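# Push the office chair fully in under the desk

## Task

Slide the office chair completely in beneath the desk. At the end it must stand upright and level with every wheel on the floor; a chair that topples or is left leaning fails. It must stay there by itself, so it cannot count as done if the robot is still holding it in place.

## Robot and tools

ROBOT. A two-wheeled (differential drive) mobile base with a vertical column, a tilting head and two six-joint arms, each ending in a two-finger gripper. Folded, as at the start, it measures 0.73 m long, 0.62 m wide and 1.88 m tall, with its front 0.40 m ahead of the column. The base can drive straight and turn in place but cannot move sideways. The hands cannot reach the floor (lowest about 0.47 m up), so the chair is best pushed with the base's front or with lowered hands on its back or seat.

FRAMES. Base frame: origin on the floor under the column, midway between the drive wheels; x forward, y to the robot's left, z up. left_hand and right_hand are reported in this frame as the point where the fingers meet (tips 8 mm further); quat_wxyz maps (0, 0, 1) onto the finger direction. The odometry frame is the base frame as it was when the scene began; base_odometry counts wheel rotation only, so slipping shows up as travel. Heading runs -3.142 to 3.142, positive to the left.

TOOL execute_actions. Argument actions: a list with exactly one action, or empty to just read state and pictures. An action may hold base, joints, or both, plus optional speeds. All its motions begin together.
- base: exactly one of {"translate_m": d}, a relative straight drive from where the base last reported itself, metres, -3 to 3, forward positive; or {"rotate_rad": d}, a relative turn in place, radians, -3.2 to 3.2, counter-clockwise (left) positive.
- joints: absolute targets keyed by name, radians unless noted: head_tilt_rad -0.61 to 1.308 (0 about level, positive looks down); left_joint1_rad and right_joint1_rad -2.879 to 2.879; joint2 0 to 3.141; joint3 0 to 3.019; joint4 -1.692 to 1.57; joint5 -1.57 to 1.57 (positive swings the hand to the robot's right); joint6 -2.094 to 2.094 (positive rolls clockwise seen from behind); left_gripper_m and right_gripper_m 0 to 0.093, the fingertip gap in metres. Joints you omit may keep driving toward earlier targets.
- speeds: caps for this action only: translate_m 0.05 to 0.8 m/s, rotate_rad 0.1 to 1 rad/s (defaults are the maxima). Arms ignore it. A base move needing more than 8.667 s at its cap is rejected.
- cameras: list drawn from cam_head_left, cam_head_right, cam_left_wrist, cam_right_wrist, nav_camera, all; omitted/null/["all"] gives all, [] gives none. The pictures line lists image order.
An unknown key or out-of-range number rejects the whole call and nothing moves. Once a result reports a stop, later motion calls in that same reply are skipped.

ARM GEOMETRY (approximate). Left joint1 at -1.57 or right joint1 at 1.57, joints 5 and 6 at 0, puts the arm in a forward-facing vertical plane 0.23 m beside the column. With a = j2 - 0.35, b = 1.05 + j2 - j3, c = b - j4, the hand is about 0.12 + 0.39 sin a + 0.38 cos b + 0.25 cos c m ahead and 1.46 + 0.39 cos a - 0.38 sin b - 0.25 sin c m up; c = 1.57 means fingers straight down. Example: j2, j3, j4 = 0.93, 0.78, 0.14 gives 0.60 m ahead, 1.21 m up. Real hands sit up to ~5 cm lower and nearer the column. Targets within ~0.03 rad (0.08 for joints 2 and 3) of the current reading may not move at all. For gentle contact step about 0.05 rad per call from your previous target.

OTHER TOOLS. wait: seconds 0 to 10, commands nothing, returns state and pictures. zoom_image: camera plus region [x0, y0, x1, y1] in pixels of that camera's latest full 672x504 image, at most 504 by 504. finished_scene: scene number; ends the scene irreversibly and reports success, so only call it once the chair is settled and the robot is not holding it.

READING RESULTS. base_status and joint_status: "done" (base: wheels turned the commanded amount, even if slipping), "off_target" (stopped short, may still push), "contact_stop" (base only: a wheel stalled on an obstacle), "time_out", "not_followed" / "joint command not followed" with a cause (a self-collision check withheld arm targets; back the moved joints off by at least 0.05 rad or move the other arm away). on_its_own lists uncommanded behaviour; "held at" is a held target, not a position. motor_effort lists left_wheel and right_wheel in percent, positive pushing forward, bracket = peak; out-of-rest values suggest pushing or a load. If turned_by_wheels and turned_by_imu disagree by over ~4 % and at least 0.05 rad, the base collided or slipped and its heading is off by roughly the gap. base_tilt is in degrees (forward and right positive, ~1 degree fixed bias); a forward value dropping 0.5 degrees or more while driving means the base is tipping back. wheel_motors_off = 1 means the wheels are switched off. Camera calibration (K, distortion, T_world_to_cam in the base frame) lets you turn pixels into positions, with small errors, larger for wrist cameras.

CAUTIONS. After contact_stop, reverse 0.05 m before retrying or turning; the same also frees a base pressing on or riding up on something. A desk top 0.30 to 1.20 m high can slide over the base and strike the column, making wheels slip. Pushing hard for about 3 s cuts both wheel motors for 2 s, during which the base does not hold position. A blocked arm keeps pressing and its motors heat; relieve it by sending its reported six joint positions back as targets. MOTOR HOT warns at 85 °C; at 100 °C that arm goes limp (OVER-TEMPERATURE FAULT). Never let the arms strike or squeeze each other. Push the chair slowly and low so it does not tip, and avoid slams, drops and shoving hard against the desk.

Each tool is called after ">>>" in YAML: its name, and indented under it one key for each argument.

## Session

>>> execute_actions:
  actions: []

Scene clock: 0.00 s.
Joint torques (N m, as the arm reports them, + toward a larger angle): no reading
base_odometry: x=+0.000 y=+0.000 heading=+0.000 (m, m, rad; odometry frame)
turned_by_wheels: +0.000 (rad since the last result)
turned_by_imu: +0.000 (rad since the last result)
base_tilt: forward=+0.4 right=-0.1 (deg)
base_status: not commanded
joint_positions: head_tilt_rad=+0.881 left_joint1_rad=-1.565 left_joint2_rad=+0.907 left_joint3_rad=+0.429 left_joint4_rad=-0.971 left_joint5_rad=+0.013 left_joint6_rad=+0.085 left_gripper_m=+0.095 right_joint1_rad=+1.595 right_joint2_rad=+0.906 right_joint3_rad=+0.441 right_joint4_rad=-0.998 right_joint5_rad=+0.043 right_joint6_rad=-0.042 right_gripper_m=+0.094
joint_status: not commanded
wheel_motors_off: 0
motor_effort: left_wheel=+0 right_wheel=+1 (%)
left_hand: x=+0.1497 y=+0.2236 z=+1.2526 quat_wxyz=(+0.446, -0.033, -0.894, +0.023) (m; base frame)
right_hand: x=+0.1526 y=-0.2277 z=+1.2559 quat_wxyz=(+0.452, +0.039, -0.891, +0.003) (m; base frame)
pictures: cam_head_left, cam_head_right, cam_left_wrist, cam_right_wrist, nav_camera
Images, in order (width x height): cam_head_left 672x504, cam_head_right 672x504, cam_left_wrist 672x504, cam_right_wrist 672x504, nav_camera 672x504.

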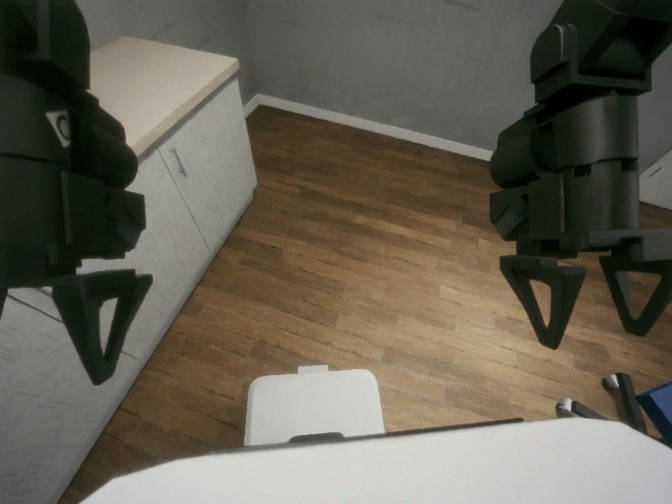

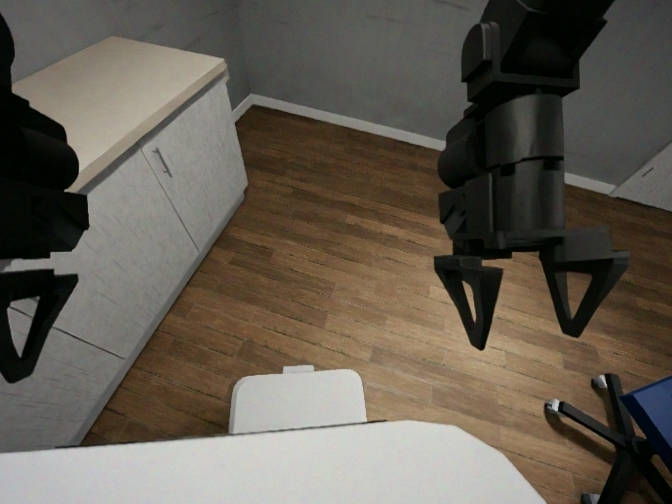

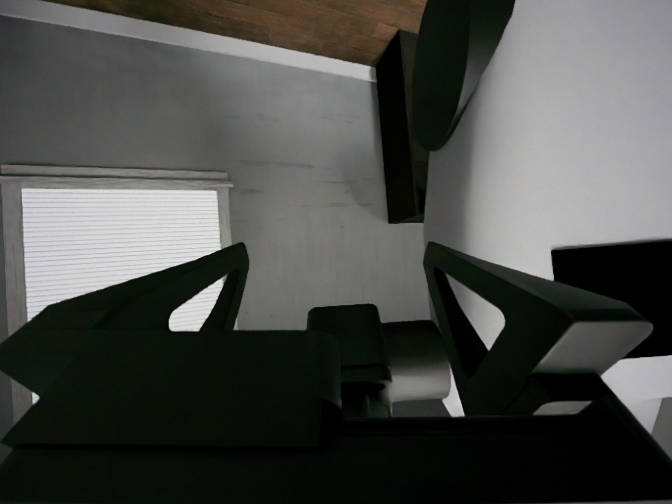

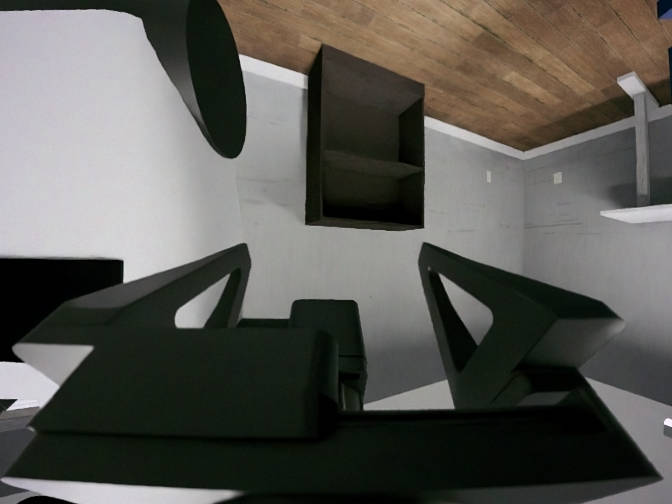

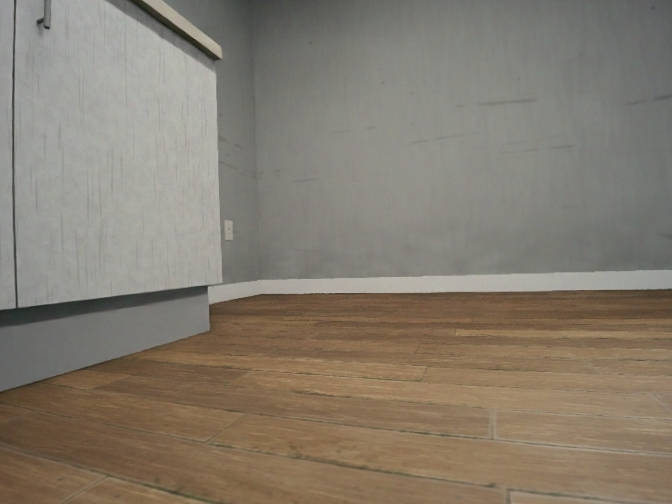

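>>> execute_actions:
  actions:
    - {"base":{"rotate_rad":-1.75},"joints":{"head_tilt_rad":0.6}}
  cameras: ["cam_head_left","nav_camera"]

Scene clock: 12.70 s.
Joint torques (N m, as the arm reports them, + toward a larger angle): left_arm=[ 0.59 -5.99 -0.72 -1.37  0.05  0.12] | right_arm=[-1.31 -9.26 -1.18 -1.14  0.05  0.06]
base_odometry: x=+0.000 y=+0.000 heading=-1.749 (m, m, rad; odometry frame)
turned_by_wheels: -1.749 (rad since the last result)
turned_by_imu: -1.739 (rad since the last result)
base_tilt: forward=+0.4 right=+0.0 (deg)
base_status: done
joint_positions: head_tilt_rad=+0.618 left_joint1_rad=-1.565 left_joint2_rad=+0.907 left_joint3_rad=+0.429 left_joint4_rad=-0.971 left_joint5_rad=+0.013 left_joint6_rad=+0.085 left_gripper_m=+0.095 right_joint1_rad=+1.595 right_joint2_rad=+0.906 right_joint3_rad=+0.441 right_joint4_rad=-0.998 right_joint5_rad=+0.043 right_joint6_rad=-0.042 right_gripper_m=+0.094
joint_status: all done
wheel_motors_off: 0
motor_effort: left_wheel=+2(33) right_wheel=-2(40) (%)
left_hand: x=+0.1497 y=+0.2236 z=+1.2526 quat_wxyz=(+0.446, -0.033, -0.894, +0.023) (m; base frame)
right_hand: x=+0.1526 y=-0.2277 z=+1.2559 quat_wxyz=(+0.452, +0.039, -0.891, +0.003) (m; base frame)
pictures: cam_head_left, nav_camera
camera_calibration (this result's frames):
cam_head_left: T_world_to_cam=[[-0.0889662, -0.99434, 0.0580822, -0.0513979], [-0.663194, 0.0156283, -0.748284, 1.18304], [0.743141, -0.105092, -0.660831, 0.913039], [0, 0, 0, 1]] pos_world=[0.101496, 0.026357, 1.4916]
Images, in order (width x height): cam_head_left 672x504, nav_camera 672x504.

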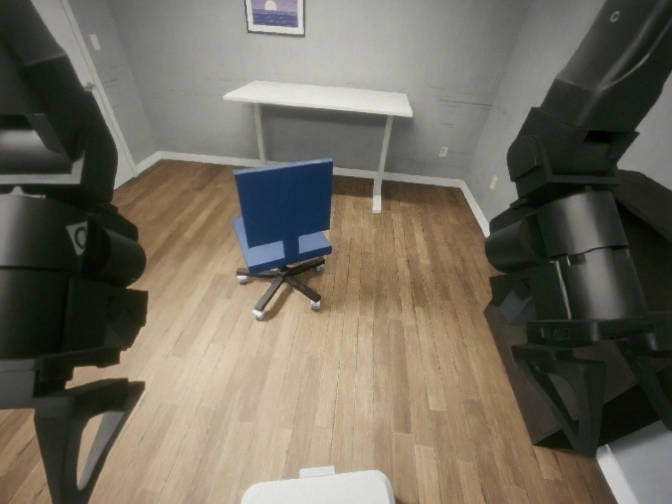

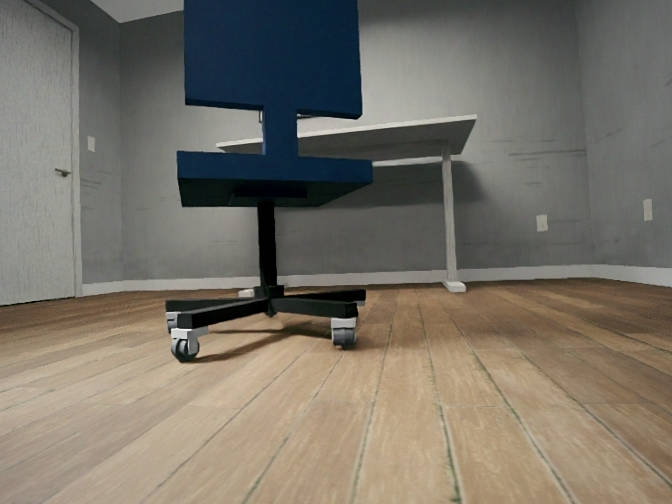

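>>> execute_actions:
  actions:
    - {"base":{"rotate_rad":1.0}}
  cameras: []

>>> execute_actions:
  actions:
    - {"base":{"translate_m":0.5},"joints":{"left_joint1_rad":-1.66,"left_joint2_rad":2.55,"left_joint3_rad":2.3,"left_joint4_rad":0.7,"left_gripper_m":0,"right_joint1_rad":1.66,"right_joint2_rad":2.55,"right_joint3_rad":2.3,"right_joint4_rad":0.7,"right_gripper_m":0}}
  cameras: []

>>> execute_actions:
  actions:
    - {"base":{"rotate_rad":-1.22}}
  cameras: ["cam_head_left","nav_camera"]

Scene clock: 32.50 s.
Joint torques (N m, as the arm reports them, + toward a larger angle): left_arm=[ 0.39 -5.9  -0.6  -1.33  0.03  0.09] | right_arm=[-1.4  -9.39 -1.12 -1.05  0.06  0.07]
base_odometry: x=+0.000 y=+0.000 heading=-0.751 (m, m, rad; odometry frame)
turned_by_wheels: +0.999 (rad since the last result)
turned_by_imu: +0.988 (rad since the last result)
base_tilt: forward=+0.5 right=+0.1 (deg)
base_status: done
joint_positions: head_tilt_rad=+0.618 left_joint1_rad=-1.565 left_joint2_rad=+0.907 left_joint3_rad=+0.429 left_joint4_rad=-0.971 left_joint5_rad=+0.013 left_joint6_rad=+0.085 left_gripper_m=+0.095 right_joint1_rad=+1.595 right_joint2_rad=+0.906 right_joint3_rad=+0.442 right_joint4_rad=-0.998 right_joint5_rad=+0.043 right_joint6_rad=-0.042 right_gripper_m=+0.094
joint_status: not commanded
wheel_motors_off: 0
motor_effort: left_wheel=-1(24) right_wheel=+4(29) (%)
left_hand: x=+0.1497 y=+0.2236 z=+1.2526 quat_wxyz=(+0.446, -0.033, -0.894, +0.023) (m; base frame)
right_hand: x=+0.1528 y=-0.2276 z=+1.2558 quat_wxyz=(+0.452, +0.039, -0.891, +0.003) (m; base frame)
pictures: none
No camera images: the call's "cameras" was empty. Leave "cameras" out to get every camera's image.

Scene clock: 35.03 s.
Joint torques (N m, as the arm reports them, + toward a larger angle): left_arm=[ -1.49 -13.87   3.85   2.1    0.09   0.13] | right_arm=[  0.54 -21.13   4.49   2.51  -0.01   0.06]
base_odometry: x=+0.366 y=-0.341 heading=-0.751 (m, m, rad; odometry frame)
turned_by_wheels: -0.001 (rad since the last result)
turned_by_imu: -0.002 (rad since the last result)
base_tilt: forward=+0.4 right=+0.0 (deg)
base_status: done
joint_positions: head_tilt_rad=+0.617 left_joint1_rad=-1.661 left_joint2_rad=+2.538 left_joint3_rad=+2.295 left_joint4_rad=+0.681 left_joint5_rad=+0.013 left_joint6_rad=+0.085 left_gripper_m=+0.001 right_joint1_rad=+1.656 right_joint2_rad=+2.539 right_joint3_rad=+2.297 right_joint4_rad=+0.687 right_joint5_rad=+0.043 right_joint6_rad=-0.042 right_gripper_m=+0.000
joint_status: all done
wheel_motors_off: 0
motor_effort: left_wheel=-2(52) right_wheel=+1(48) (%)
left_hand: x=+0.7422 y=+0.1358 z=+0.7280 quat_wxyz=(-0.464, -0.043, -0.884, +0.031) (m; base frame)
right_hand: x=+0.7440 y=-0.1506 z=+0.7285 quat_wxyz=(-0.466, +0.010, -0.885, -0.014) (m; base frame)
pictures: none
No camera images: the call's "cameras" was empty. Leave "cameras" out to get every camera's image.

Scene clock: 37.63 s.
Joint torques (N m, as the arm reports them, + toward a larger angle): left_arm=[ -1.14 -14.39   3.89   1.98   0.11   0.1 ] | right_arm=[  0.96 -21.32   4.62   2.49   0.01   0.07]
base_odometry: x=+0.366 y=-0.341 heading=-1.971 (m, m, rad; odometry frame)
turned_by_wheels: -1.219 (rad since the last result)
turned_by_imu: -1.211 (rad since the last result)
base_tilt: forward=+0.6 right=-0.1 (deg)
base_status: done
joint_positions: head_tilt_rad=+0.617 left_joint1_rad=-1.665 left_joint2_rad=+2.538 left_joint3_rad=+2.295 left_joint4_rad=+0.681 left_joint5_rad=+0.013 left_joint6_rad=+0.085 left_gripper_m=+0.001 right_joint1_rad=+1.652 right_joint2_rad=+2.539 right_joint3_rad=+2.297 right_joint4_rad=+0.687 right_joint5_rad=+0.043 right_joint6_rad=-0.042 right_gripper_m=+0.000
joint_status: not commanded
wheel_motors_off: 0
motor_effort: left_wheel=+3(34) right_wheel=-4(51) (%)
left_hand: x=+0.7417 y=+0.1310 z=+0.7282 quat_wxyz=(-0.464, -0.043, -0.884, +0.033) (m; base frame)
right_hand: x=+0.7442 y=-0.1547 z=+0.7282 quat_wxyz=(-0.466, +0.010, -0.885, -0.012) (m; base frame)
pictures: cam_head_left, nav_camera
camera_calibration (this result's frames):
cam_head_left: T_world_to_cam=[[-0.0890102, -0.99434, 0.0580148, -0.0512919], [-0.662627, 0.0156283, -0.748787, 1.18379], [0.743641, -0.105092, -0.660267, 0.912147], [0, 0, 0, 1]] pos_world=[0.101533, 0.026357, 1.49164]
Images, in order (width x height): cam_head_left 672x504, nav_camera 672x504.

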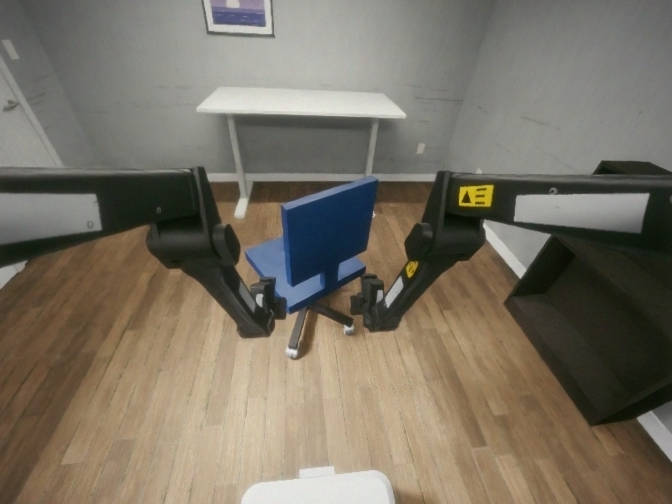

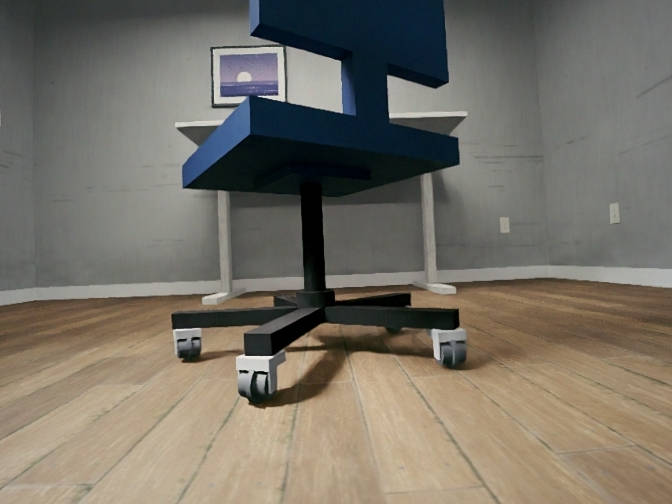

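>>> execute_actions:
  actions:
    - {"base":{"translate_m":0.45},"speeds":{"translate_m":0.12},"joints":{"left_joint1_rad":-1.73,"right_joint1_rad":1.62}}
  cameras: ["cam_head_left","nav_camera"]

Scene clock: 46.67 s.
Joint torques (N m, as the arm reports them, + toward a larger angle): left_arm=[ -2.27 -16.71   5.6    1.82  -0.03   0.08] | right_arm=[ -0.91 -22.11   5.29   2.37   0.     0.07]
base_odometry: x=+0.190 y=-0.755 heading=-1.971 (m, m, rad; odometry frame)
turned_by_wheels: +0.000 (rad since the last result)
turned_by_imu: -0.004 (rad since the last result)
base_tilt: forward=+0.4 right=-0.1 (deg)
base_status: done
joint_positions: head_tilt_rad=+0.617 left_joint1_rad=-1.745 left_joint2_rad=+2.594 left_joint3_rad=+2.260 left_joint4_rad=+0.681 left_joint5_rad=+0.018 left_joint6_rad=+0.091 left_gripper_m=+0.001 right_joint1_rad=+1.625 right_joint2_rad=+2.556 right_joint3_rad=+2.287 right_joint4_rad=+0.687 right_joint5_rad=+0.044 right_joint6_rad=-0.042 right_gripper_m=+0.000
joint_status: all done
wheel_motors_off: 0
motor_effort: left_wheel=+0(57) right_wheel=+1(40) (%)
left_hand: x=+0.6757 y=+0.0528 z=+0.6945 quat_wxyz=(-0.424, -0.052, -0.901, +0.075) (m; base frame)
right_hand: x=+0.7274 y=-0.1807 z=+0.7135 quat_wxyz=(-0.454, +0.010, -0.891, +0.002) (m; base frame)
pictures: cam_head_left, nav_camera
camera_calibration (this result's frames):
cam_head_left: T_world_to_cam=[[-0.0890105, -0.99434, 0.0580142, -0.051291], [-0.662623, 0.0156283, -0.74879, 1.18379], [0.743645, -0.105092, -0.660263, 0.91214], [0, 0, 0, 1]] pos_world=[0.101533, 0.026357, 1.49164]
Images, in order (width x height): cam_head_left 672x504, nav_camera 672x504.

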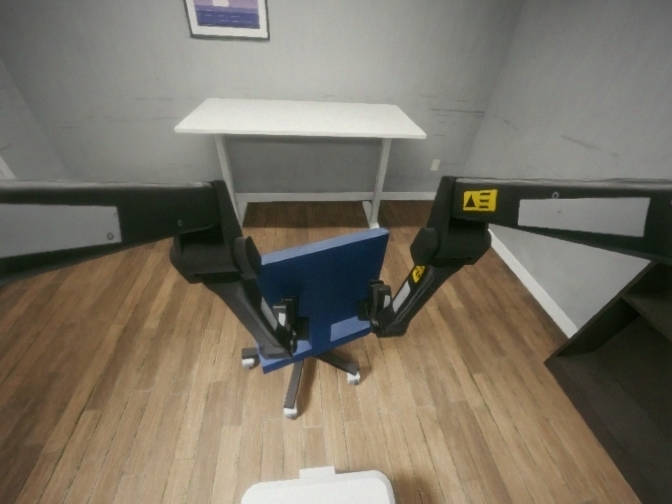

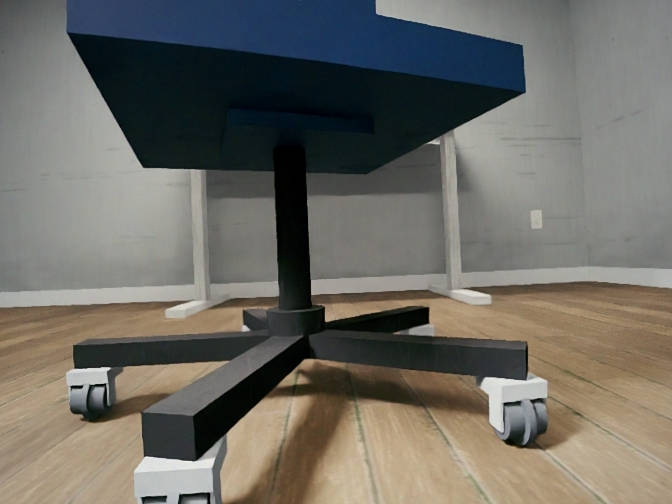

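>>> execute_actions:
  actions:
    - {"base":{"translate_m":0.8},"speeds":{"translate_m":0.15},"joints":{"left_joint1_rad":-1.64,"right_joint1_rad":1.68,"left_joint2_rad":2.5}}
  cameras: ["cam_head_left","nav_camera"]

Scene clock: 58.53 s.
Joint torques (N m, as the arm reports them, + toward a larger angle): left_arm=[ -1.39 -17.56   5.73   2.18   0.2    0.03] | right_arm=[  0.28 -22.36   5.1    2.38   0.08   0.04]
base_odometry: x=-0.121 y=-1.492 heading=-1.971 (m, m, rad; odometry frame)
turned_by_wheels: +0.000 (rad since the last result)
turned_by_imu: -0.004 (rad since the last result)
base_tilt: forward=+0.5 right=+0.0 (deg)
base_status: done
joint_positions: head_tilt_rad=+0.617 left_joint1_rad=-1.629 left_joint2_rad=+2.532 left_joint3_rad=+2.266 left_joint4_rad=+0.681 left_joint5_rad=+0.010 left_joint6_rad=+0.091 left_gripper_m=+0.001 right_joint1_rad=+1.681 right_joint2_rad=+2.557 right_joint3_rad=+2.287 right_joint4_rad=+0.687 right_joint5_rad=+0.041 right_joint6_rad=-0.042 right_gripper_m=+0.000
joint_status: all done
wheel_motors_off: 0
motor_effort: left_wheel=-1(36) right_wheel=-1(40) (%)
left_hand: x=+0.7328 y=+0.1664 z=+0.7209 quat_wxyz=(-0.453, -0.044, -0.890, +0.013) (m; base frame)
right_hand: x=+0.7243 y=-0.1261 z=+0.7160 quat_wxyz=(-0.453, +0.012, -0.891, -0.027) (m; base frame)
pictures: cam_head_left, nav_camera
camera_calibration (this result's frames):
cam_head_left: T_world_to_cam=[[-0.0890131, -0.99434, 0.0580103, -0.0512849], [-0.66259, 0.0156283, -0.74882, 1.18383], [0.743674, -0.105092, -0.66023, 0.912088], [0, 0, 0, 1]] pos_world=[0.101535, 0.026357, 1.49164]
Images, in order (width x height): cam_head_left 672x504, nav_camera 672x504.

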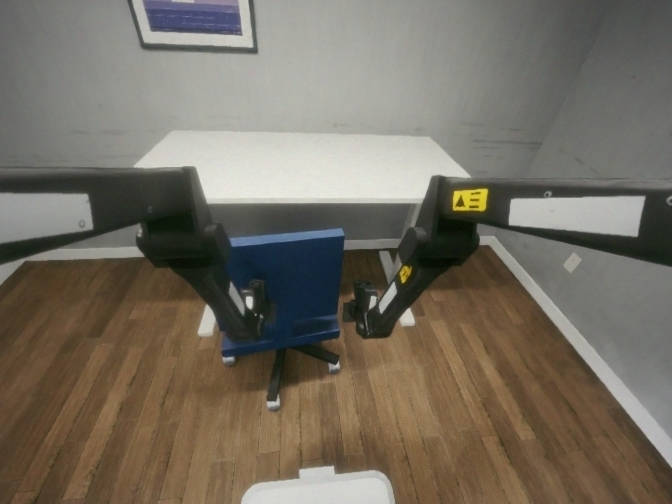

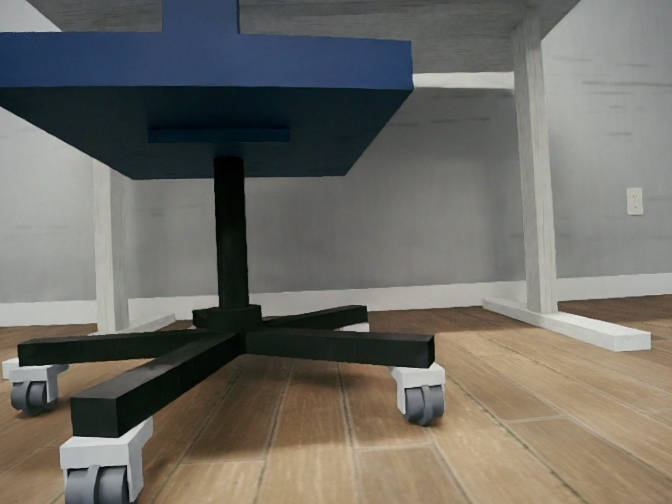

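>>> execute_actions:
  actions:
    - {"base":{"translate_m":0.15},"speeds":{"translate_m":0.1},"joints":{"left_joint1_rad":-1.72,"right_joint1_rad":1.57}}
  cameras: ["cam_head_left","nav_camera"]

Scene clock: 65.83 s.
Joint torques (N m, as the arm reports them, + toward a larger angle): left_arm=[ -1.29 -17.6    6.25   2.03  -0.24   0.06] | right_arm=[ -1.51 -22.75   5.2    2.41   0.02   0.06]
base_odometry: x=-0.180 y=-1.631 heading=-1.971 (m, m, rad; odometry frame)
turned_by_wheels: +0.000 (rad since the last result)
turned_by_imu: -0.002 (rad since the last result)
base_tilt: forward=+0.5 right=-0.1 (deg)
base_status: done
joint_positions: head_tilt_rad=+0.617 left_joint1_rad=-1.749 left_joint2_rad=+2.545 left_joint3_rad=+2.258 left_joint4_rad=+0.678 left_joint5_rad=+0.021 left_joint6_rad=+0.091 left_gripper_m=+0.001 right_joint1_rad=+1.566 right_joint2_rad=+2.556 right_joint3_rad=+2.288 right_joint4_rad=+0.687 right_joint5_rad=+0.044 right_joint6_rad=-0.042 right_gripper_m=+0.000
joint_status: all done
wheel_motors_off: 0
motor_effort: left_wheel=+1(37) right_wheel=+1(37) (%)
left_hand: x=+0.7117 y=+0.0499 z=+0.7227 quat_wxyz=(-0.444, -0.051, -0.891, +0.078) (m; base frame)
right_hand: x=+0.7283 y=-0.2372 z=+0.7129 quat_wxyz=(-0.454, +0.009, -0.891, +0.031) (m; base frame)
pictures: cam_head_left, nav_camera
camera_calibration (this result's frames):
cam_head_left: T_world_to_cam=[[-0.0890147, -0.99434, 0.0580079, -0.051281], [-0.662569, 0.0156283, -0.748838, 1.18386], [0.743693, -0.105092, -0.66021, 0.912055], [0, 0, 0, 1]] pos_world=[0.101537, 0.026357, 1.49164]
Images, in order (width x height): cam_head_left 672x504, nav_camera 672x504.

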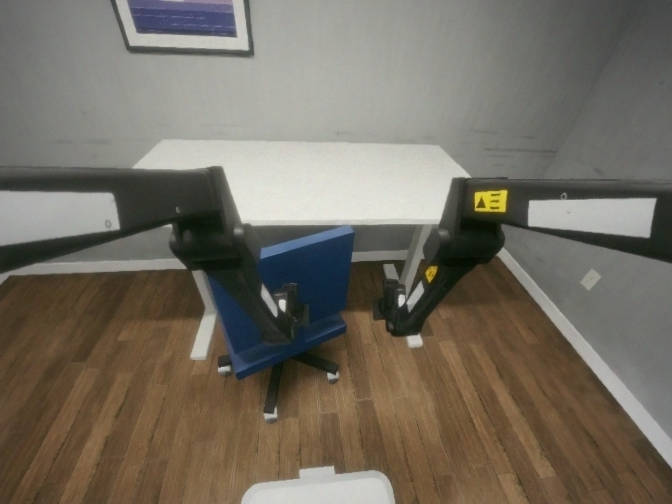

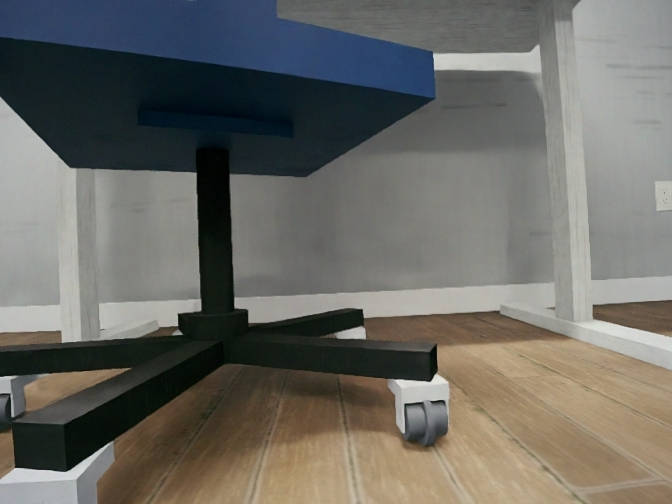

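Swivelled. Back off and place both hands around the chair's centre.

>>> execute_actions:
  actions:
    - {"base":{"translate_m":-0.18}}
  cameras: []

>>> execute_actions:
  actions:
    - {"joints":{"left_joint1_rad":-1.54,"right_joint1_rad":1.8,"right_joint2_rad":2.62}}
  cameras: []

>>> execute_actions:
  actions:
    - {"base":{"translate_m":0.3},"speeds":{"translate_m":0.1}}
  cameras: ["cam_head_left","nav_camera"]

Scene clock: 72.10 s.
Joint torques (N m, as the arm reports them, + toward a larger angle): left_arm=[ -2.65 -15.21   4.35   1.98  -0.01   0.05] | right_arm=[ -1.46 -21.74   5.07   2.48   0.03   0.07]
base_odometry: x=-0.109 y=-1.465 heading=-1.971 (m, m, rad; odometry frame)
turned_by_wheels: +0.000 (rad since the last result)
turned_by_imu: -0.002 (rad since the last result)
base_tilt: forward=+0.3 right=+0.0 (deg)
base_status: done
joint_positions: head_tilt_rad=+0.617 left_joint1_rad=-1.728 left_joint2_rad=+2.498 left_joint3_rad=+2.292 left_joint4_rad=+0.682 left_joint5_rad=+0.016 left_joint6_rad=+0.091 left_gripper_m=+0.001 right_joint1_rad=+1.566 right_joint2_rad=+2.555 right_joint3_rad=+2.289 right_joint4_rad=+0.687 right_joint5_rad=+0.044 right_joint6_rad=-0.042 right_gripper_m=+0.000
joint_status: not commanded
wheel_motors_off: 0
motor_effort: left_wheel=+1(36) right_wheel=+0(35) (%)
left_hand: x=+0.7653 y=+0.0721 z=+0.7595 quat_wxyz=(-0.481, -0.045, -0.873, +0.064) (m; base frame)
right_hand: x=+0.7290 y=-0.2372 z=+0.7133 quat_wxyz=(-0.454, +0.009, -0.890, +0.031) (m; base frame)
pictures: none
No camera images: the call's "cameras" was empty. Leave "cameras" out to get every camera's image.

Scene clock: 73.70 s.
Joint torques (N m, as the arm reports them, + toward a larger angle): left_arm=[  1.35 -15.34   4.32   1.98   0.08   0.05] | right_arm=[  3.67 -19.99   4.13   2.48  -0.09   0.04]
base_odometry: x=-0.109 y=-1.465 heading=-1.971 (m, m, rad; odometry frame)
turned_by_wheels: +0.000 (rad since the last result)
turned_by_imu: -0.001 (rad since the last result)
base_tilt: forward=+0.3 right=-0.1 (deg)
base_status: not commanded
joint_positions: head_tilt_rad=+0.617 left_joint1_rad=-1.549 left_joint2_rad=+2.498 left_joint3_rad=+2.292 left_joint4_rad=+0.682 left_joint5_rad=+0.012 left_joint6_rad=+0.091 left_gripper_m=+0.001 right_joint1_rad=+1.789 right_joint2_rad=+2.619 right_joint3_rad=+2.293 right_joint4_rad=+0.687 right_joint5_rad=+0.043 right_joint6_rad=-0.042 right_gripper_m=+0.000
joint_status: all done
wheel_motors_off: 0
motor_effort: left_wheel=+2(5) right_wheel=-2(5) (%)
left_hand: x=+0.7713 y=+0.2437 z=+0.7490 quat_wxyz=(-0.478, -0.042, -0.877, -0.028) (m; base frame)
right_hand: x=+0.6718 y=-0.0212 z=+0.6959 quat_wxyz=(-0.427, +0.019, -0.900, -0.080) (m; base frame)
pictures: none
No camera images: the call's "cameras" was empty. Leave "cameras" out to get every camera's image.

Scene clock: 77.67 s.
Joint torques (N m, as the arm reports them, + toward a larger angle): left_arm=[ -0.12 -17.35   5.98   1.84   0.3    0.03] | right_arm=[  3.46 -19.78   4.07   2.46  -0.08   0.06]
base_odometry: x=-0.226 y=-1.741 heading=-1.970 (m, m, rad; odometry frame)
turned_by_wheels: +0.000 (rad since the last result)
turned_by_imu: -0.002 (rad since the last result)
base_tilt: forward=+0.4 right=+0.0 (deg)
base_status: done
joint_positions: head_tilt_rad=+0.617 left_joint1_rad=-1.521 left_joint2_rad=+2.539 left_joint3_rad=+2.260 left_joint4_rad=+0.682 left_joint5_rad=+0.006 left_joint6_rad=+0.090 left_gripper_m=+0.001 right_joint1_rad=+1.789 right_joint2_rad=+2.619 right_joint3_rad=+2.293 right_joint4_rad=+0.687 right_joint5_rad=+0.043 right_joint6_rad=-0.042 right_gripper_m=+0.000
joint_status: not commanded
wheel_motors_off: 0
motor_effort: left_wheel=+2(37) right_wheel=+1(37) (%)
left_hand: x=+0.7255 y=+0.2720 z=+0.7149 quat_wxyz=(-0.446, -0.040, -0.893, -0.042) (m; base frame)
right_hand: x=+0.6725 y=-0.0212 z=+0.6963 quat_wxyz=(-0.428, +0.019, -0.900, -0.080) (m; base frame)
pictures: cam_head_left, nav_camera
camera_calibration (this result's frames):
cam_head_left: T_world_to_cam=[[-0.0890159, -0.99434, 0.058006, -0.0512781], [-0.662553, 0.0156283, -0.748852, 1.18388], [0.743707, -0.105092, -0.660194, 0.912031], [0, 0, 0, 1]] pos_world=[0.101538, 0.026357, 1.49164]
Images, in order (width x height): cam_head_left 672x504, nav_camera 672x504.

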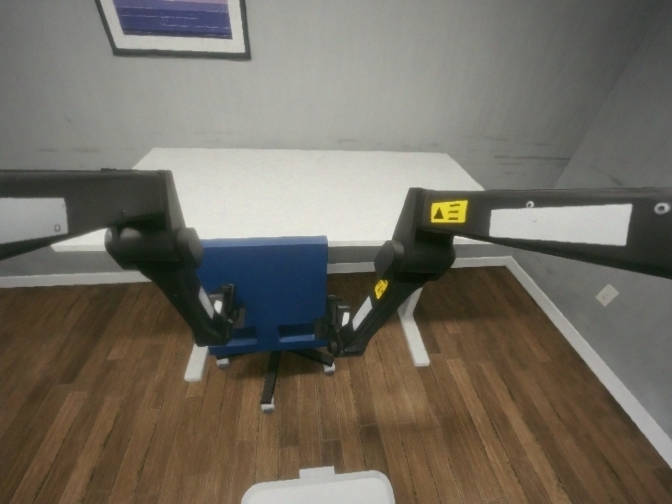

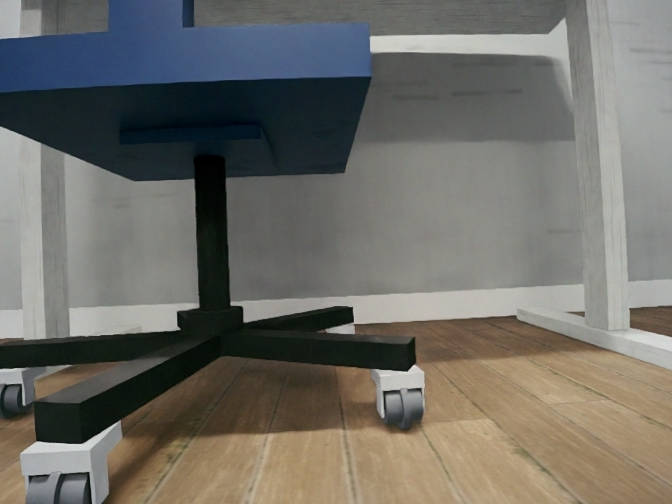

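>>> execute_actions:
  actions:
    - {"base":{"translate_m":0.15},"speeds":{"translate_m":0.08},"joints":{"right_joint1_rad":1.89,"right_joint2_rad":2.54}}
  cameras: ["cam_head_left","nav_camera"]

Scene clock: 83.40 s.
Joint torques (N m, as the arm reports them, + toward a larger angle): left_arm=[ -0.1  -23.15   9.07   1.93   0.28   0.1 ] | right_arm=[  3.7  -29.28   9.8    2.42   0.08   0.14]
base_odometry: x=-0.284 y=-1.879 heading=-1.970 (m, m, rad; odometry frame)
turned_by_wheels: +0.001 (rad since the last result)
turned_by_imu: -0.002 (rad since the last result)
base_tilt: forward=+0.5 right=+0.0 (deg)
base_status: done
joint_positions: head_tilt_rad=+0.617 left_joint1_rad=-1.519 left_joint2_rad=+2.657 left_joint3_rad=+2.194 left_joint4_rad=+0.674 left_joint5_rad=+0.008 left_joint6_rad=+0.085 left_gripper_m=+0.001 right_joint1_rad=+1.910 right_joint2_rad=+2.648 right_joint3_rad=+2.224 right_joint4_rad=+0.684 right_joint5_rad=+0.038 right_joint6_rad=-0.052 right_gripper_m=+0.000
joint_status: all done
wheel_motors_off: 0
motor_effort: left_wheel=+9(37) right_wheel=+7(36) (%)
left_hand: x=+0.5954 y=+0.2735 z=+0.6341 quat_wxyz=(-0.358, -0.037, -0.932, -0.037) (m; base frame)
right_hand: x=+0.5946 y=+0.0924 z=+0.6908 quat_wxyz=(-0.380, +0.039, -0.913, -0.140) (m; base frame)
pictures: cam_head_left, nav_camera
camera_calibration (this result's frames):
cam_head_left: T_world_to_cam=[[-0.089016, -0.99434, 0.0580059, -0.0512779], [-0.662552, 0.0156283, -0.748853, 1.18388], [0.743707, -0.105092, -0.660193, 0.912029], [0, 0, 0, 1]] pos_world=[0.101538, 0.026357, 1.49164]
Images, in order (width x height): cam_head_left 672x504, nav_camera 672x504.

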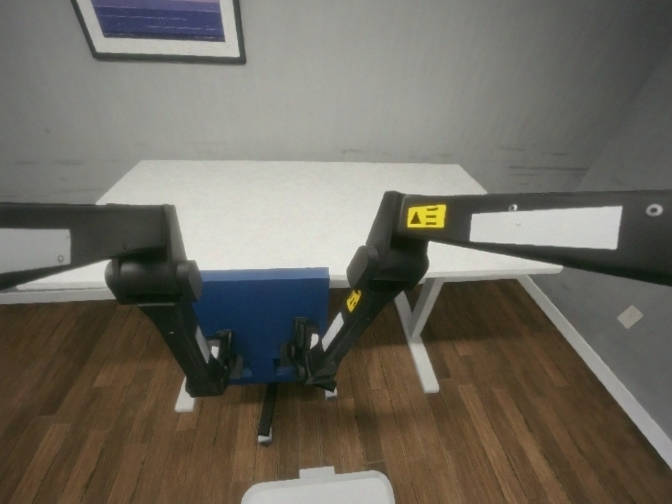

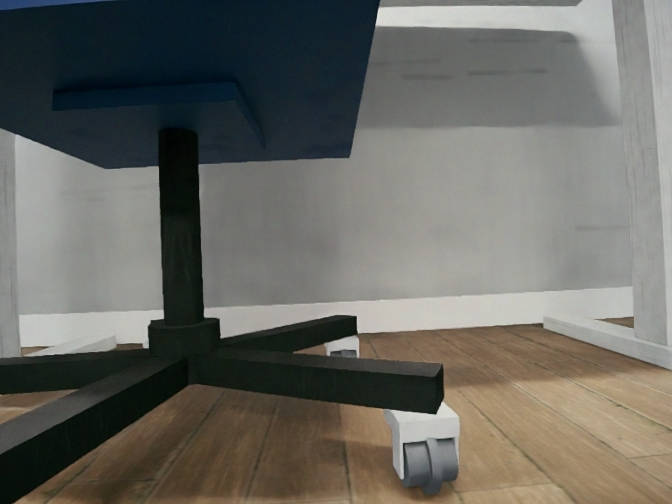

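Blocked against the desk edge, as predicted.

>>> execute_actions:
  actions:
    - {"base":{"translate_m":-0.3},"speeds":{"translate_m":0.2}}
  cameras: []

>>> finished_scene:
  scene: 1

Scene clock: 88.90 s.
Joint torques (N m, as the arm reports them, + toward a larger angle): left_arm=[  0.31 -15.27   4.62   2.     0.13   0.11] | right_arm=[  4.22 -21.83   5.33   2.42  -0.1    0.12]
base_odometry: x=-0.168 y=-1.603 heading=-1.970 (m, m, rad; odometry frame)
turned_by_wheels: +0.000 (rad since the last result)
turned_by_imu: -0.002 (rad since the last result)
base_tilt: forward=+0.5 right=-0.1 (deg)
base_status: done
joint_positions: head_tilt_rad=+0.617 left_joint1_rad=-1.530 left_joint2_rad=+2.496 left_joint3_rad=+2.288 left_joint4_rad=+0.680 left_joint5_rad=+0.010 left_joint6_rad=+0.084 left_gripper_m=+0.001 right_joint1_rad=+1.907 right_joint2_rad=+2.542 right_joint3_rad=+2.288 right_joint4_rad=+0.687 right_joint5_rad=+0.041 right_joint6_rad=-0.052 right_gripper_m=+0.000
joint_status: not commanded
wheel_motors_off: 0
motor_effort: left_wheel=+1(28) right_wheel=-1(24) (%)
left_hand: x=+0.7701 y=+0.2619 z=+0.7490 quat_wxyz=(-0.476, -0.039, -0.878, -0.036) (m; base frame)
right_hand: x=+0.7128 y=+0.0866 z=+0.7659 quat_wxyz=(-0.458, +0.021, -0.878, -0.137) (m; base frame)
pictures: none
No camera images: the call's "cameras" was empty. Leave "cameras" out to get every camera's image.

The scene is finished: the task was done.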